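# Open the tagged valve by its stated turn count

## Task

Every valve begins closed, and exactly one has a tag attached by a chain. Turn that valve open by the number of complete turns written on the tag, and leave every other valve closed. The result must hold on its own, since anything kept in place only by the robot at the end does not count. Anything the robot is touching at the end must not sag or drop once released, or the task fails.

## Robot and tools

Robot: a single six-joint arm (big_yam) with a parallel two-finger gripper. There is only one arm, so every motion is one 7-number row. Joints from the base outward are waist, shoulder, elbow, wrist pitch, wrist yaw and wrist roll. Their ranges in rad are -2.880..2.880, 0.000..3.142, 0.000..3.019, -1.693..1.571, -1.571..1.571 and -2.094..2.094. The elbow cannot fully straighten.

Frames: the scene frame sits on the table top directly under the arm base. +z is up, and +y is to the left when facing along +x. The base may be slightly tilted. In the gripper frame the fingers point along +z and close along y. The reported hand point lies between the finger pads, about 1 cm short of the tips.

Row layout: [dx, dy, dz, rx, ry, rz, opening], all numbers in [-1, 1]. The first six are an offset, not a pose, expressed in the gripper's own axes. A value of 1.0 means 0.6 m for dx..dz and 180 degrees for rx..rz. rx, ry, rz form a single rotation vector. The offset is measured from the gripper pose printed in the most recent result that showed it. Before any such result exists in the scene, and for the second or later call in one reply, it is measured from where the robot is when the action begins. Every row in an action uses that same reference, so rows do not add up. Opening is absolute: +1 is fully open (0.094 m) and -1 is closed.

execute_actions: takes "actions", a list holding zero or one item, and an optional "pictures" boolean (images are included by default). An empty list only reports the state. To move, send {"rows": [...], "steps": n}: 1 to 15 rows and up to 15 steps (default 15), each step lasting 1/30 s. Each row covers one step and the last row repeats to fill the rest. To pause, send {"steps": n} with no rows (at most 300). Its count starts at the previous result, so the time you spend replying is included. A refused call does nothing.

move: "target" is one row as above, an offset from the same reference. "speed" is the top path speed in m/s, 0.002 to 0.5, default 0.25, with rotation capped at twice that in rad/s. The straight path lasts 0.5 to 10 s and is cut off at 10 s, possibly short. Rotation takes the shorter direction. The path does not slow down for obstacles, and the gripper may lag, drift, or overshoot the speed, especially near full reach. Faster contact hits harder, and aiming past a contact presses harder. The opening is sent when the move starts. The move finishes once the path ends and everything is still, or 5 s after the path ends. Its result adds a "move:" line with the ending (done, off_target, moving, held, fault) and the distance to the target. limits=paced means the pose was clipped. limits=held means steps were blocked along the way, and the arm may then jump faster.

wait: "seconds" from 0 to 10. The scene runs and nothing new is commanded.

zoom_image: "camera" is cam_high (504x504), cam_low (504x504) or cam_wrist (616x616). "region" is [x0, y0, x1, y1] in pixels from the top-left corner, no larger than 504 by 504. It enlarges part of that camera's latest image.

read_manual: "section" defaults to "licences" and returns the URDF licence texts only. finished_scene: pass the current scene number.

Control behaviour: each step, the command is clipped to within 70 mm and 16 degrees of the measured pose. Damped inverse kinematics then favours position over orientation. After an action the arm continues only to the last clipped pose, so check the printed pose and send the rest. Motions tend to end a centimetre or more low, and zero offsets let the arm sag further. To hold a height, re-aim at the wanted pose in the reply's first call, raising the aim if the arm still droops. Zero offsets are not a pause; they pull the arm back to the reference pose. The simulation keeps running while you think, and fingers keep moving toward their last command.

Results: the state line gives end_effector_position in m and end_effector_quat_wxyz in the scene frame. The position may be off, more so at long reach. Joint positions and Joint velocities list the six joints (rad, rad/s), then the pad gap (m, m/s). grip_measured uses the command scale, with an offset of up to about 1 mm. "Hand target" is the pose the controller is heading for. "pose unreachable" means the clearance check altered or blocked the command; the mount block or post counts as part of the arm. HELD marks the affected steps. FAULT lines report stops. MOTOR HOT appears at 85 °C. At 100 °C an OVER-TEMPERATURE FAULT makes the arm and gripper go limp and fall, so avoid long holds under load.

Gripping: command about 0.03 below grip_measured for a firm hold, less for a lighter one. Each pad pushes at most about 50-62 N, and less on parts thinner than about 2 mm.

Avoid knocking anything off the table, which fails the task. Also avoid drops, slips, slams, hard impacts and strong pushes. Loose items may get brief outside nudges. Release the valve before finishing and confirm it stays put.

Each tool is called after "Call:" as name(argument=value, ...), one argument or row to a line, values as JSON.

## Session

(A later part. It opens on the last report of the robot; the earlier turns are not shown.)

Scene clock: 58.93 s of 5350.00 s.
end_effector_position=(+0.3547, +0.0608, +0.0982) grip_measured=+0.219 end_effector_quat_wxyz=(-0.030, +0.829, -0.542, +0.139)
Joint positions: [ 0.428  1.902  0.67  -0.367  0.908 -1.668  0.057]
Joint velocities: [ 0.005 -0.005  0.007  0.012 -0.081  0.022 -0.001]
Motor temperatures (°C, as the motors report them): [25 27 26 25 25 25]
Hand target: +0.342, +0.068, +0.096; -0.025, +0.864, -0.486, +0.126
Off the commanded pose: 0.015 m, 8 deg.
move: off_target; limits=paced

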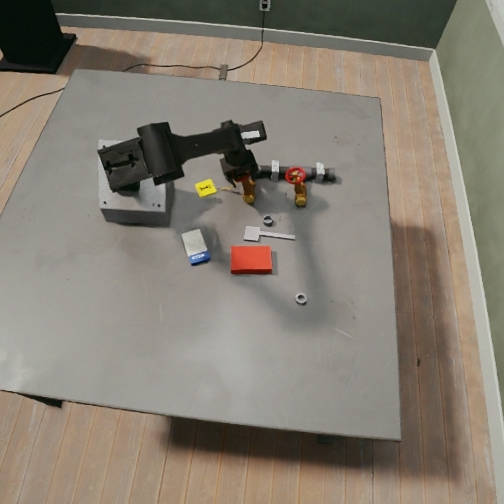

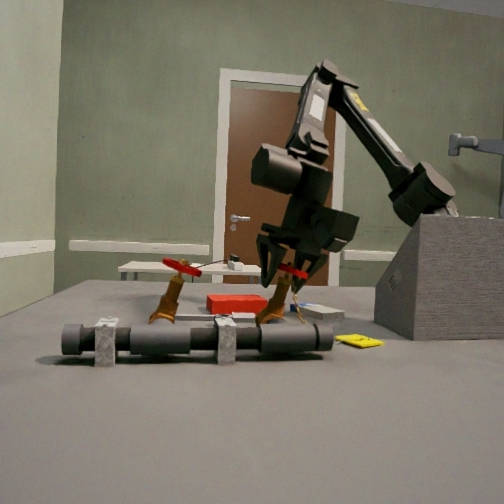

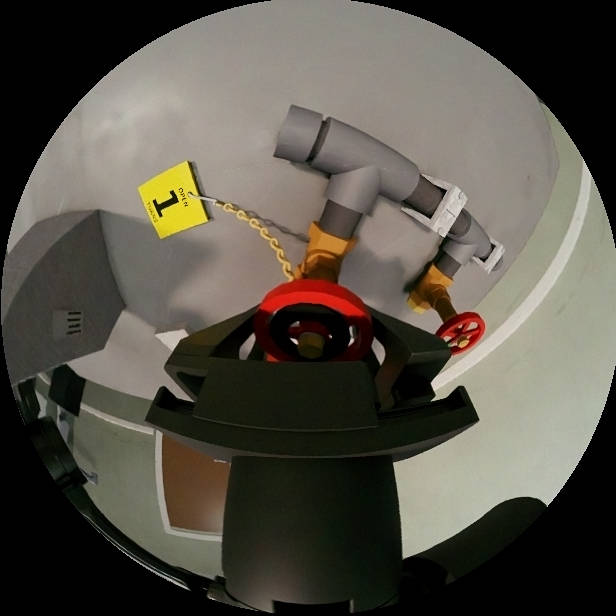

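Call:
move(
  target=[0,0,0,0,0,0,0.8],
)

Call:
move(
  target=[0,0,0,0,0,0.32,0.8],
  speed=0.4,
)

Call:
move(
  target=[0,0,0,0,0,0,0.17],
)

Call:
move(
  target=[0,0,0,0,0,-0.31,0.17],
  speed=0.4,
)

Call:
move(
  target=[0,0,0,0,0,0,1],
)

Call:
move(
  target=[0.08,0,-0.12,0,0,0,1],
  speed=0.1,
)

Scene clock: 67.47 s of 5350.00 s.
end_effector_position=(+0.3536, +0.0601, +0.0976) grip_measured=+0.798 end_effector_quat_wxyz=(-0.029, +0.829, -0.541, +0.139)
Joint positions: [ 0.428  1.901  0.667 -0.366  0.91  -1.67   0.084]
Joint velocities: [-0.005 -0.005 -0.012  0.007 -0.037  0.022 -0.001]
Motor temperatures (°C, as the motors report them): [25 27 25 25 26 25]
Hand target: +0.355, +0.061, +0.098; -0.030, +0.828, -0.542, +0.139
Off the commanded pose: 0.001 m, 0 deg.
After step 90, 4.83 s passed at rest.
move: done

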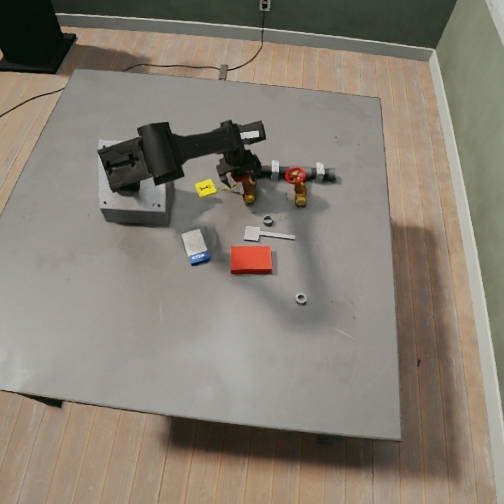

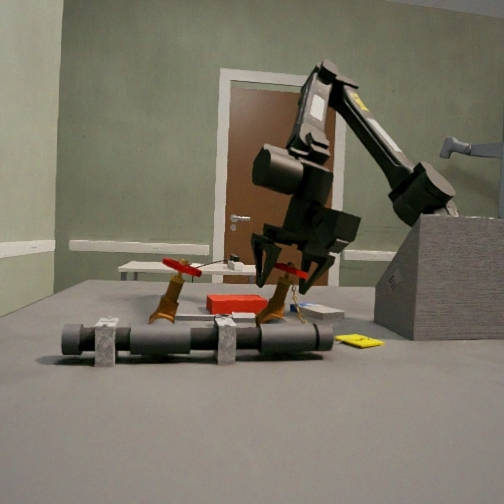

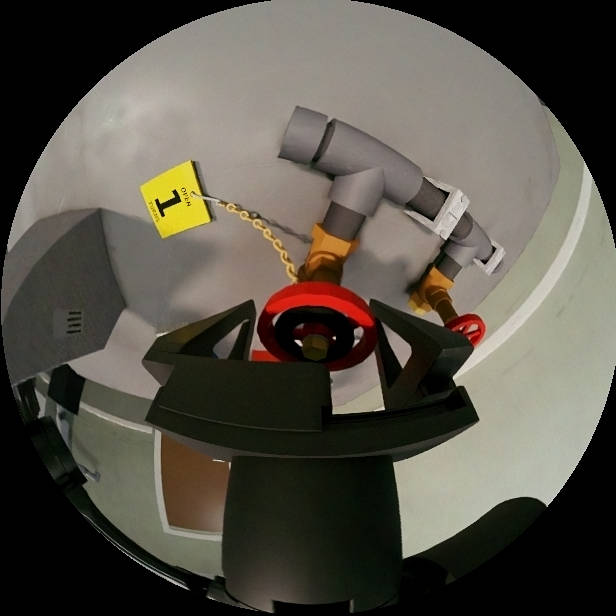

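Scene clock: 69.43 s of 5350.00 s.
end_effector_position=(+0.3498, +0.0600, +0.0959) grip_measured=+0.798 end_effector_quat_wxyz=(+0.089, -0.477, +0.868, -0.107)
Joint positions: [ 0.428  1.901  0.659 -0.366  0.907 -0.685  0.084]
Joint velocities: [-0.015  0.015 -0.002 -0.002  0.037  0.066 -0.   ]
Motor temperatures (°C, as the motors report them): [25 27 26 25 26 25]
Hand target: +0.354, +0.060, +0.098; +0.092, -0.466, +0.873, -0.108
Off the commanded pose: 0.004 m, 1 deg.
move: done

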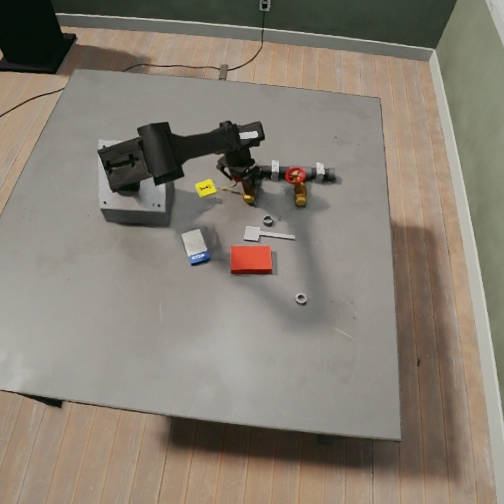

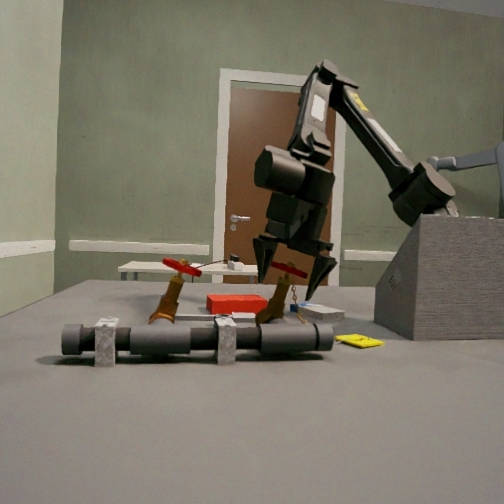

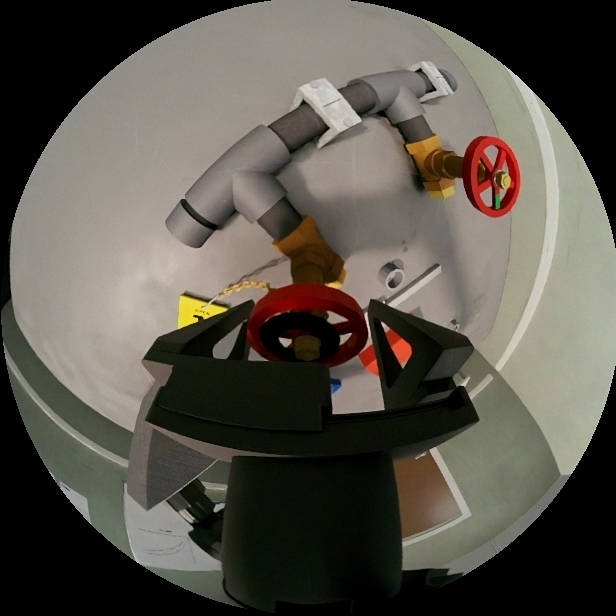

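Scene clock: 69.93 s of 5350.00 s.
end_effector_position=(+0.3477, +0.0613, +0.0948) grip_measured=+0.206 end_effector_quat_wxyz=(+0.088, -0.480, +0.867, -0.104)
Joint positions: [ 0.428  1.903  0.656 -0.365  0.9   -0.686  0.057]
Joint velocities: [-0.005 -0.005 -0.017 -0.012  0.051 -0.007  0.001]
Motor temperatures (°C, as the motors report them): [25 27 26 25 26 25]
Hand target: +0.350, +0.060, +0.096; +0.089, -0.477, +0.868, -0.107
Off the commanded pose: 0.003 m, 1 deg.
move: done

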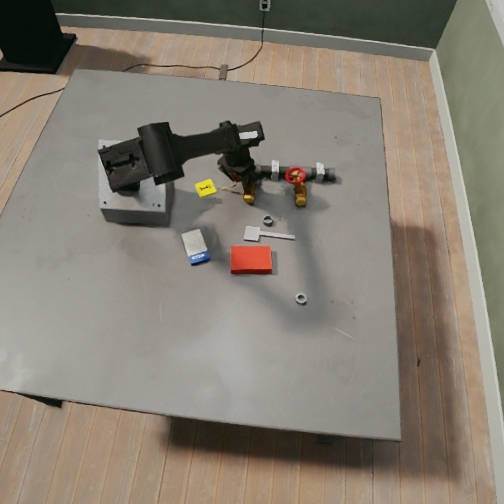

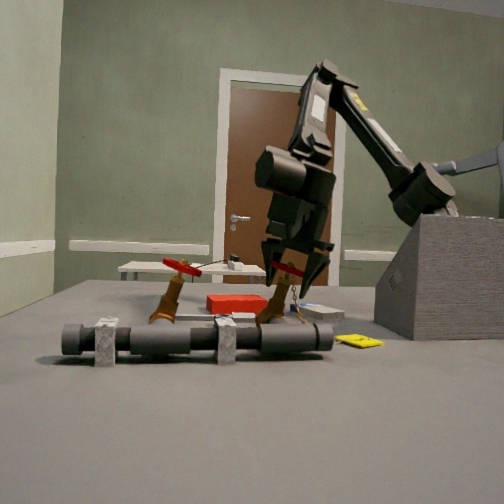

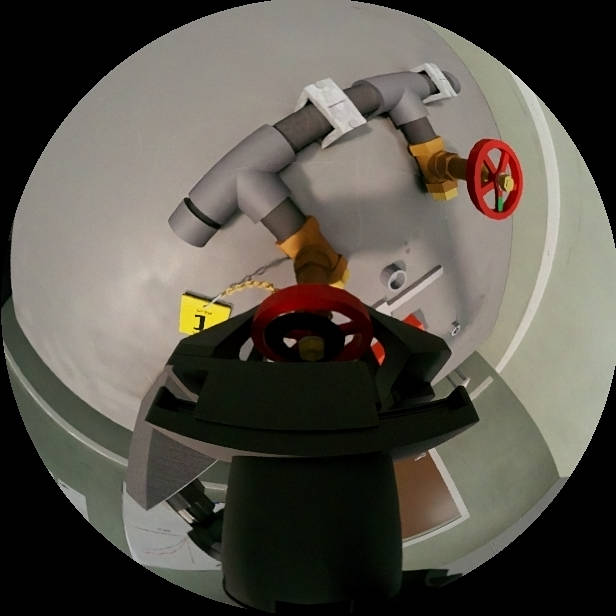

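Scene clock: 71.97 s of 5350.00 s.
end_effector_position=(+0.3547, +0.0606, +0.0957) grip_measured=+0.204 end_effector_quat_wxyz=(-0.037, +0.796, -0.588, +0.138)
Joint positions: [ 0.424  1.907  0.668 -0.355  0.911 -1.561  0.057]
Joint velocities: [-0.015  0.005  0.002  0.017  0.095  0.022 -0.001]
Motor temperatures (°C, as the motors report them): [25 27 26 25 26 25]
Hand target: +0.348, +0.061, +0.095; -0.028, +0.829, -0.543, +0.133
Off the commanded pose: 0.007 m, 7 deg.
move: off_target; limits=paced

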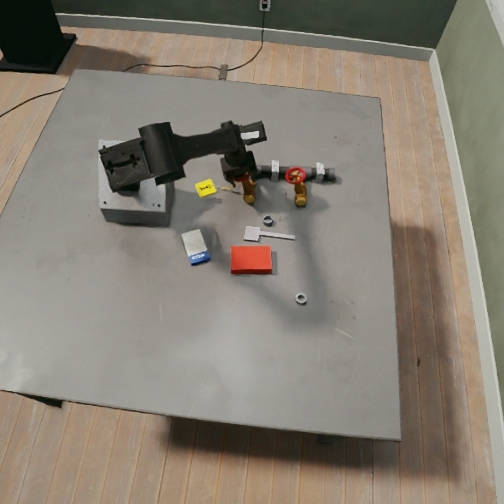

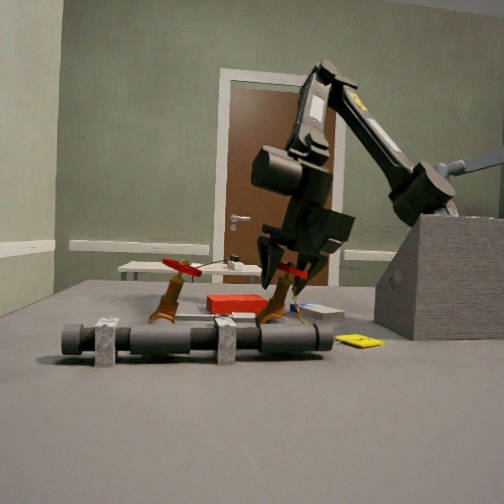

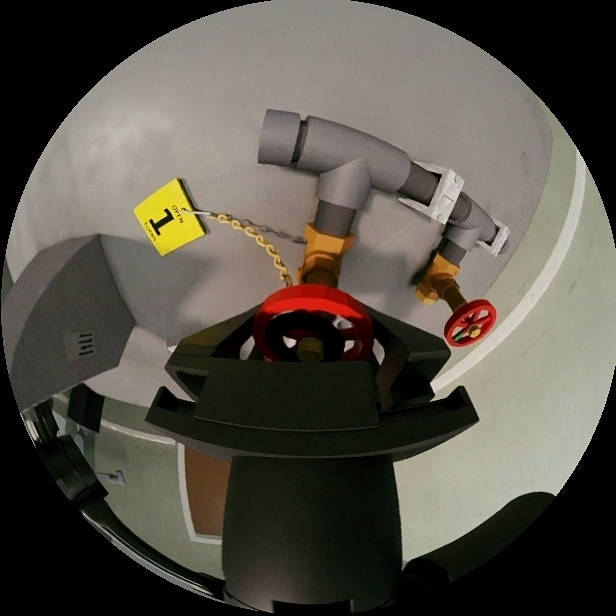

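Scene clock: 72.47 s of 5350.00 s.
end_effector_position=(+0.3538, +0.0604, +0.0952) grip_measured=+0.998 end_effector_quat_wxyz=(-0.036, +0.797, -0.588, +0.137)
Joint positions: [ 0.424  1.907  0.666 -0.355  0.911 -1.56   0.094]
Joint velocities: [-0.005 -0.005 -0.007 -0.012 -0.081  0.022  0.   ]
Motor temperatures (°C, as the motors report them): [25 27 26 25 26 25]
Hand target: +0.355, +0.061, +0.096; -0.036, +0.796, -0.588, +0.138
Off the commanded pose: 0.001 m, 0 deg.
move: done

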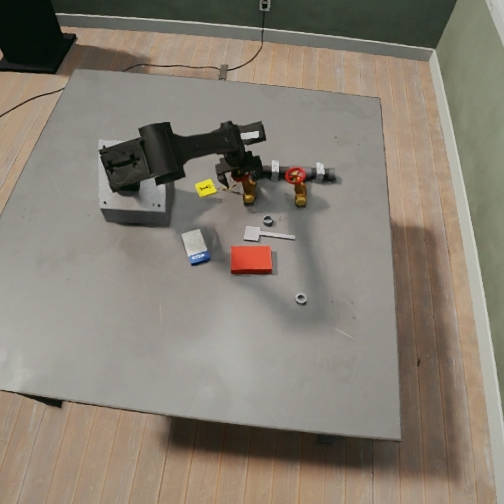

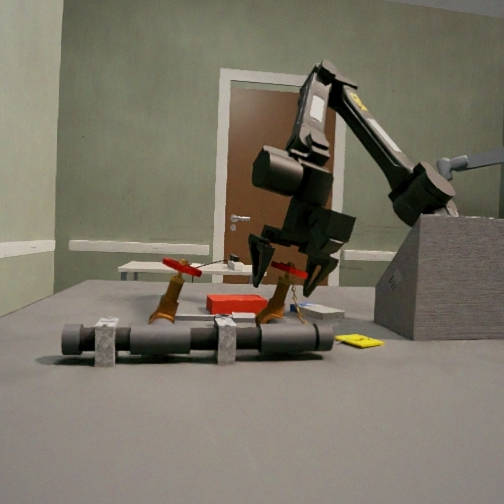

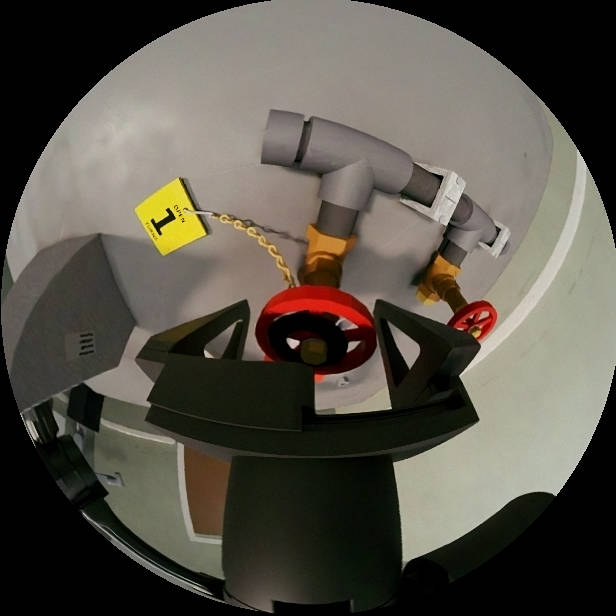

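Scene clock: 73.70 s of 5350.00 s.
end_effector_position=(+0.3324, +0.0183, +0.1559) grip_measured=+0.998 end_effector_quat_wxyz=(-0.020, +0.807, -0.575, +0.129)
Joint positions: [ 0.486  1.682  0.666 -0.714  0.905 -1.454  0.094]
Joint velocities: [-0.005 -0.005 -0.002 -0.007  0.022  0.007 -0.   ]
Motor temperatures (°C, as the motors report them): [25 27 26 25 26 25]
Hand target: +0.348, +0.021, +0.173; -0.037, +0.797, -0.587, +0.137
Off the commanded pose: 0.023 m, 3 deg.
move: off_target

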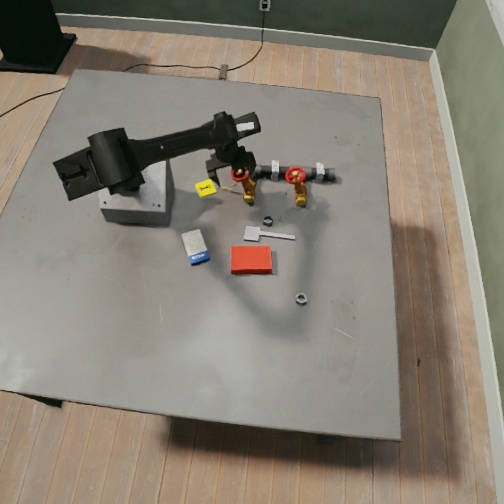

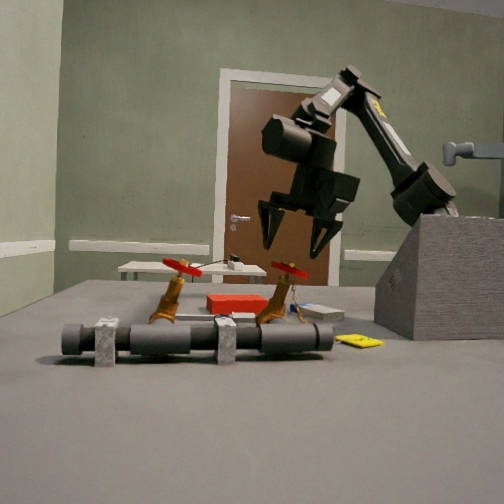

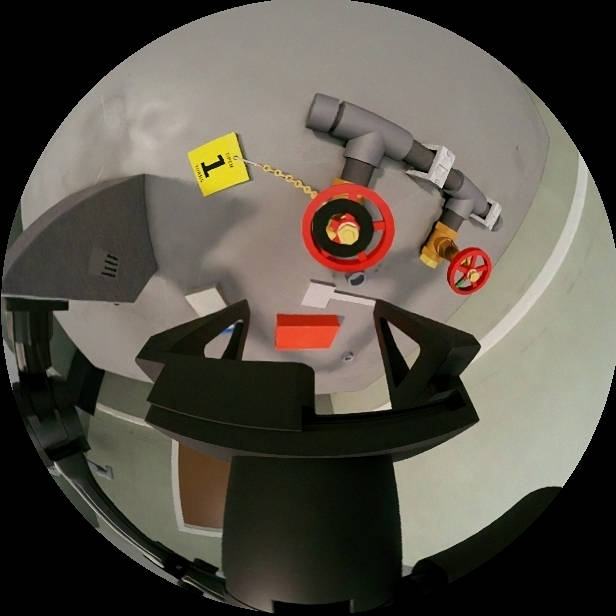

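Call:
zoom_image(
  camera="cam_wrist",
  region=[280,160,520,310],
)

Region (280, 160, 520, 310) of cam_wrist's 616x616 image, scaled by 2.100, with more detail than that image has; it fills the top 315 rows of this view, and the rest is white.

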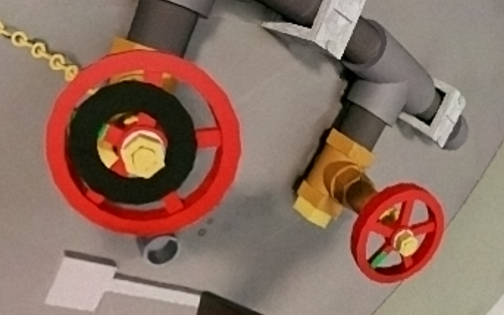

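Call:
move(
  target=[-0.115,0.005,0.12,-0.02,0,0.25,1],
  speed=0.06,
)

Scene clock: 84.13 s of 5350.00 s.
end_effector_position=(+0.3320, +0.0709, +0.0848) grip_measured=+0.999 end_effector_quat_wxyz=(+0.055, -0.526, +0.843, -0.104)
Joint positions: [ 0.447  1.961  0.672 -0.436  0.899 -0.696  0.094]
Joint velocities: [-0.015 -0.005  0.012 -0.007  0.051  0.066 -0.   ]
Motor temperatures (°C, as the motors report them): [25 27 26 25 25 25]
Hand target: +0.325, +0.074, +0.073; +0.043, -0.526, +0.844, -0.094
Off the commanded pose: 0.014 m, 2 deg.
After step 90, 0.63 s passed at rest.
move: off_target

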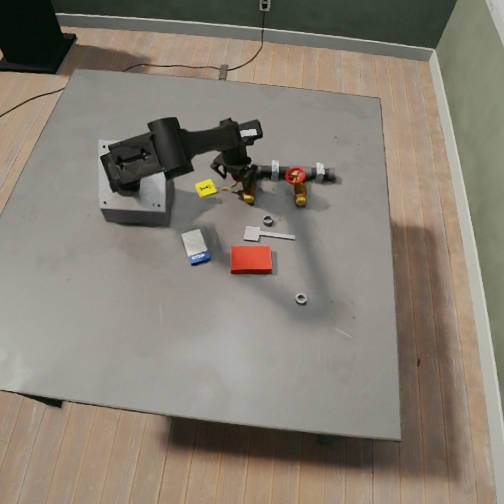

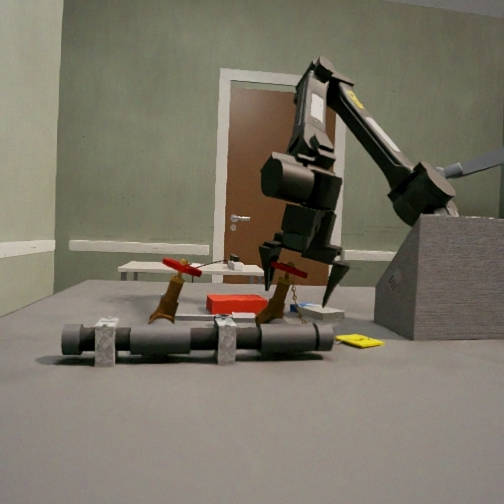

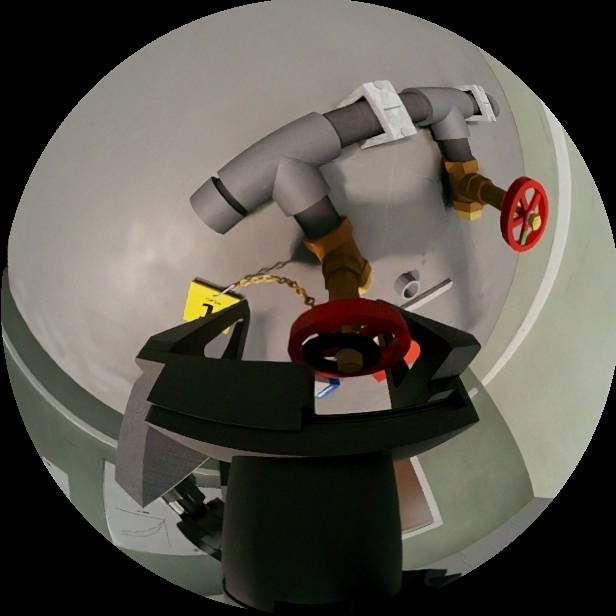

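Call:
move(
  target=[0,-0.036,-0.015,0,0,0,1],
  speed=0.03,
)

Call:
move(
  target=[0,0,0,0,0,0,0.17],
)

Call:
move(
  target=[0,0,0,0,0,-0.27,0.17],
  speed=0.4,
)

Call:
move(
  target=[0,0,0,0,0,0,1],
)

Call:
move(
  target=[0.08,0,-0.12,0,0,0,1],
  speed=0.1,
)

Call:
zoom_image(
  camera="cam_wrist",
  region=[260,140,540,320],
)

Scene clock: 90.40 s of 5350.00 s.
end_effector_position=(+0.3313, +0.0656, +0.0893) grip_measured=+0.999 end_effector_quat_wxyz=(+0.046, -0.534, +0.838, -0.105)
Joint positions: [ 0.447  1.945  0.679 -0.483  0.902 -0.697  0.094]
Joint velocities: [-0.015 -0.005 -0.007 -0.012 -0.007  0.037 -0.   ]
Motor temperatures (°C, as the motors report them): [25 27 26 25 25 25]
Hand target: +0.349, +0.062, +0.099; +0.055, -0.526, +0.843, -0.104
Off the commanded pose: 0.020 m, 1 deg.
After step 90, 2.27 s passed at rest.
move: off_target

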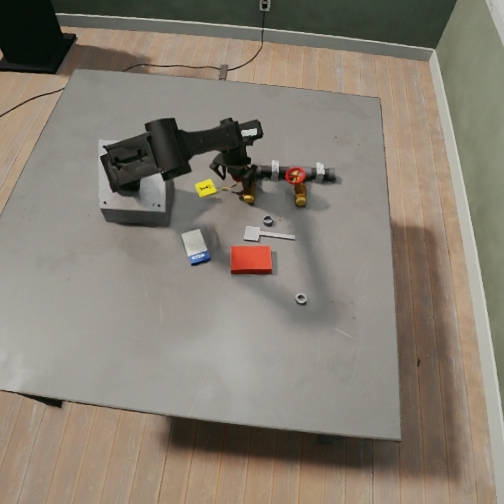

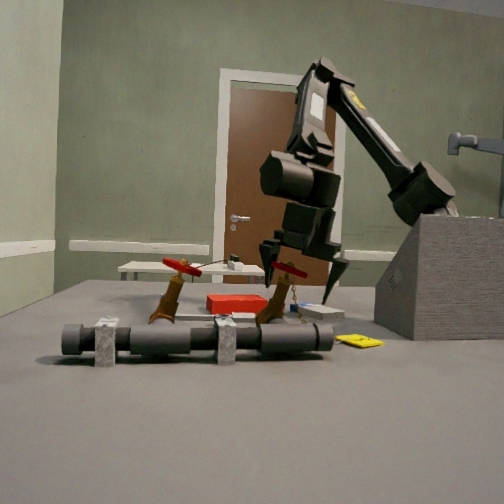

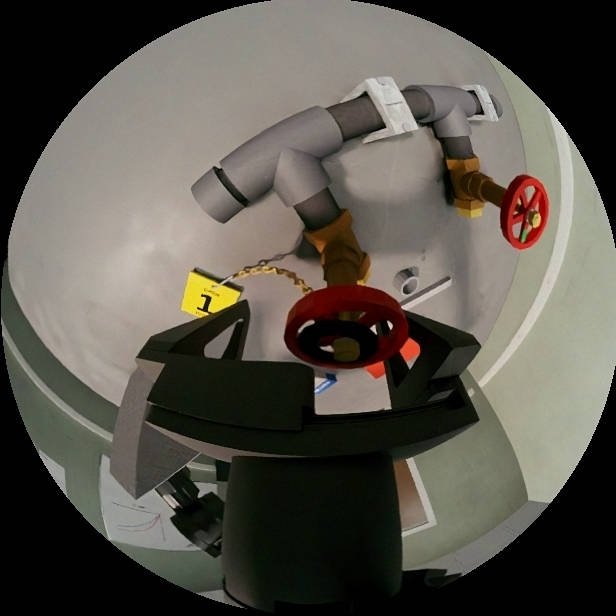

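Scene clock: 90.90 s of 5350.00 s.
end_effector_position=(+0.3467, +0.0606, +0.0926) grip_measured=+0.189 end_effector_quat_wxyz=(+0.052, -0.515, +0.848, -0.113)
Joint positions: [ 0.431  1.939  0.703 -0.476  0.922 -0.693  0.056]
Joint velocities: [-0.015 -0.005  0.022 -0.017 -0.051 -0.007  0.   ]
Motor temperatures (°C, as the motors report them): [25 27 26 25 25 25]
Hand target: +0.332, +0.065, +0.089; +0.046, -0.533, +0.838, -0.105
Off the commanded pose: 0.017 m, 3 deg.
move: off_target

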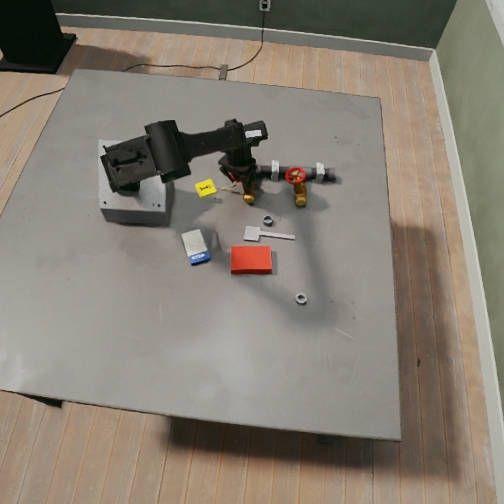

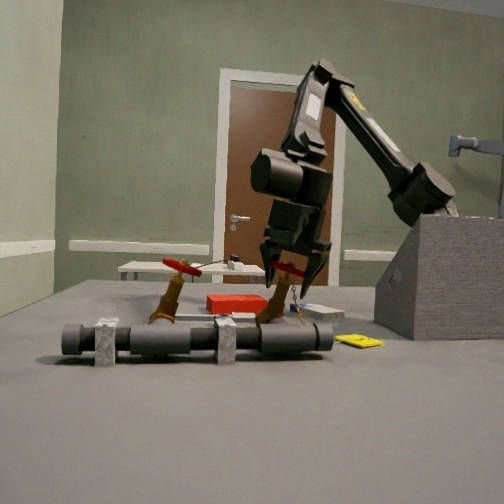

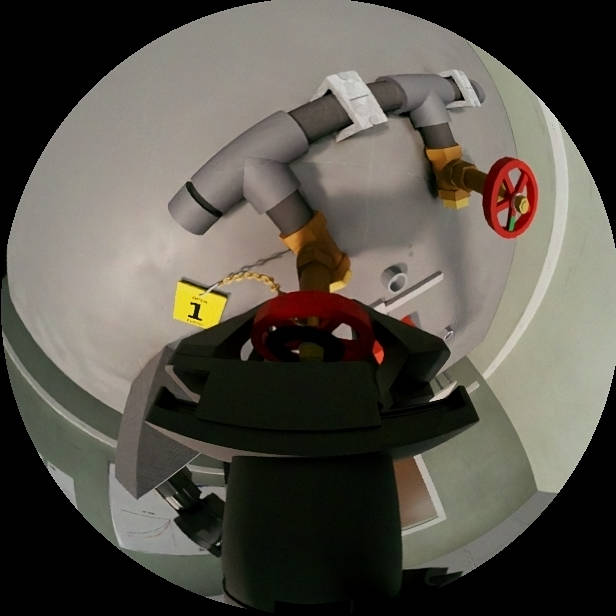

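Scene clock: 92.67 s of 5350.00 s.
end_effector_position=(+0.3517, +0.0632, +0.0919) grip_measured=+0.173 end_effector_quat_wxyz=(-0.005, +0.803, -0.583, +0.124)
Joint positions: [ 0.428  1.95   0.717 -0.474  0.921 -1.493  0.055]
Joint velocities: [-0.015 -0.015 -0.022  0.007  0.051 -0.051 -0.001]
Motor temperatures (°C, as the motors report them): [25 27 26 25 25 25]
Hand target: +0.347, +0.061, +0.092; -0.001, +0.818, -0.562, +0.124
Off the commanded pose: 0.006 m, 3 deg.
move: off_target

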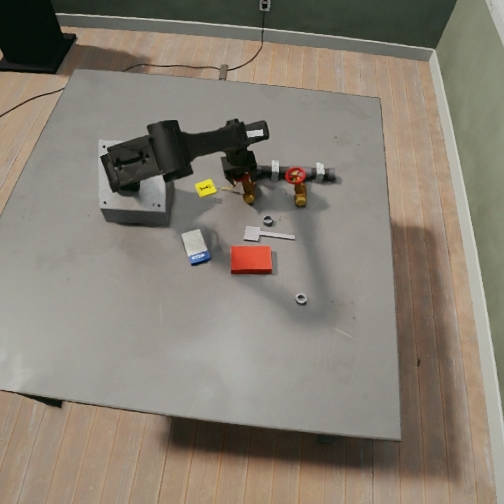

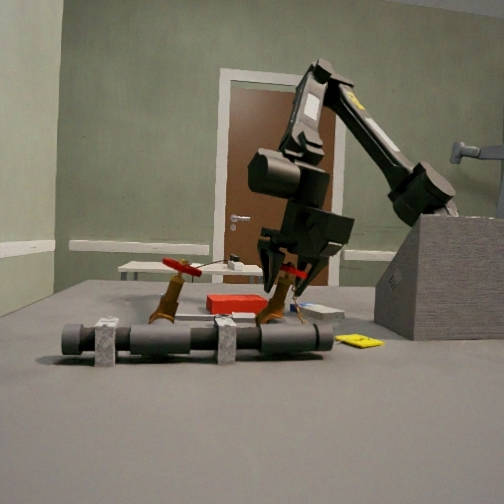

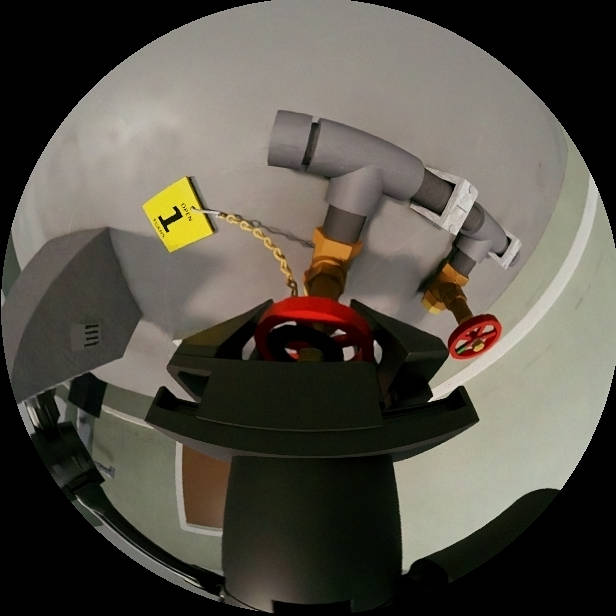

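Scene clock: 93.17 s of 5350.00 s.
end_effector_position=(+0.3505, +0.0629, +0.0914) grip_measured=+0.998 end_effector_quat_wxyz=(-0.005, +0.804, -0.582, +0.124)
Joint positions: [ 0.428  1.95   0.714 -0.473  0.921 -1.493  0.094]
Joint velocities: [-0.015  0.015  0.002 -0.002  0.022 -0.066  0.   ]
Motor temperatures (°C, as the motors report them): [25 27 26 25 25 25]
Hand target: +0.352, +0.063, +0.092; -0.005, +0.803, -0.583, +0.125
Off the commanded pose: 0.001 m, 0 deg.
move: done

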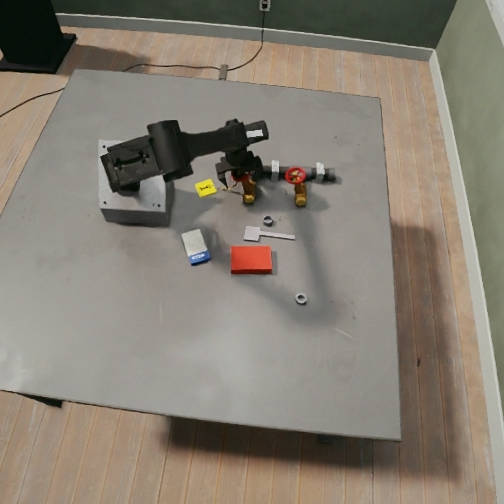

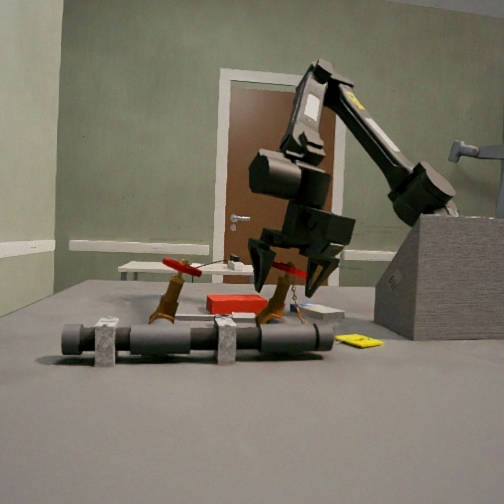

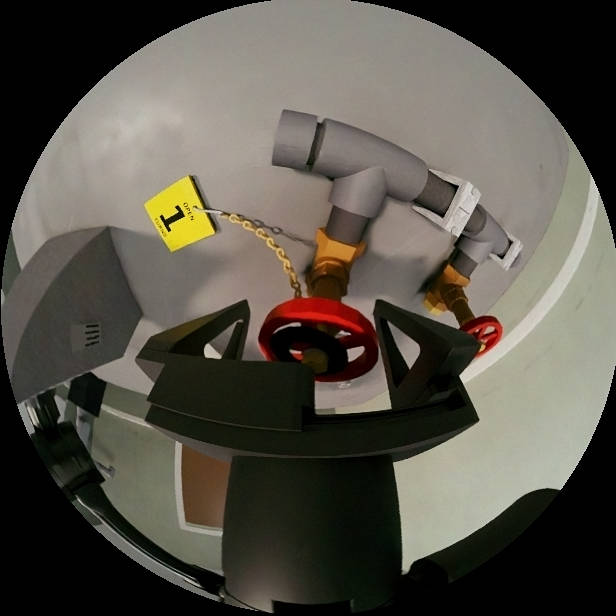

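Scene clock: 94.43 s of 5350.00 s.
end_effector_position=(+0.3345, +0.0233, +0.1538) grip_measured=+0.998 end_effector_quat_wxyz=(+0.012, +0.814, -0.569, +0.116)
Joint positions: [ 0.489  1.748  0.726 -0.819  0.907 -1.388  0.094]
Joint velocities: [-0.005  0.005 -0.017 -0.022  0.007 -0.037  0.   ]
Motor temperatures (°C, as the motors report them): [25 27 26 25 25 25]
Hand target: +0.350, +0.027, +0.171; -0.006, +0.804, -0.582, +0.124
Off the commanded pose: 0.023 m, 3 deg.
move: off_target

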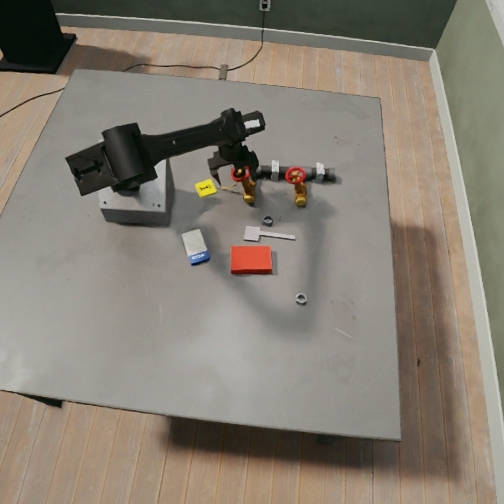

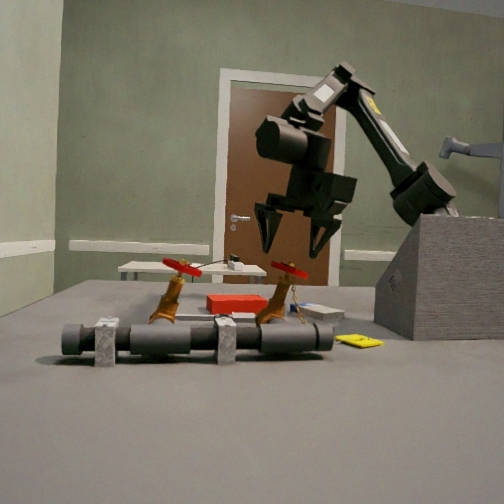

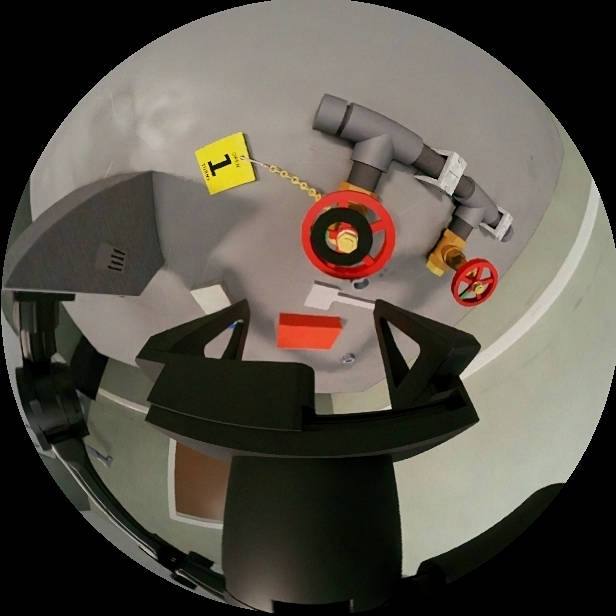

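Region (260, 140, 540, 320) of cam_wrist's 616x616 image, scaled by 1.800, with more detail than that image has; it fills the top 324 rows of this view, and the rest is white.

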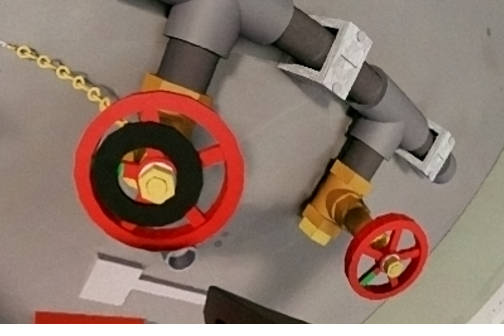

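Call:
finished_scene(
  scene=2,
)

The scene is finished: the task was done.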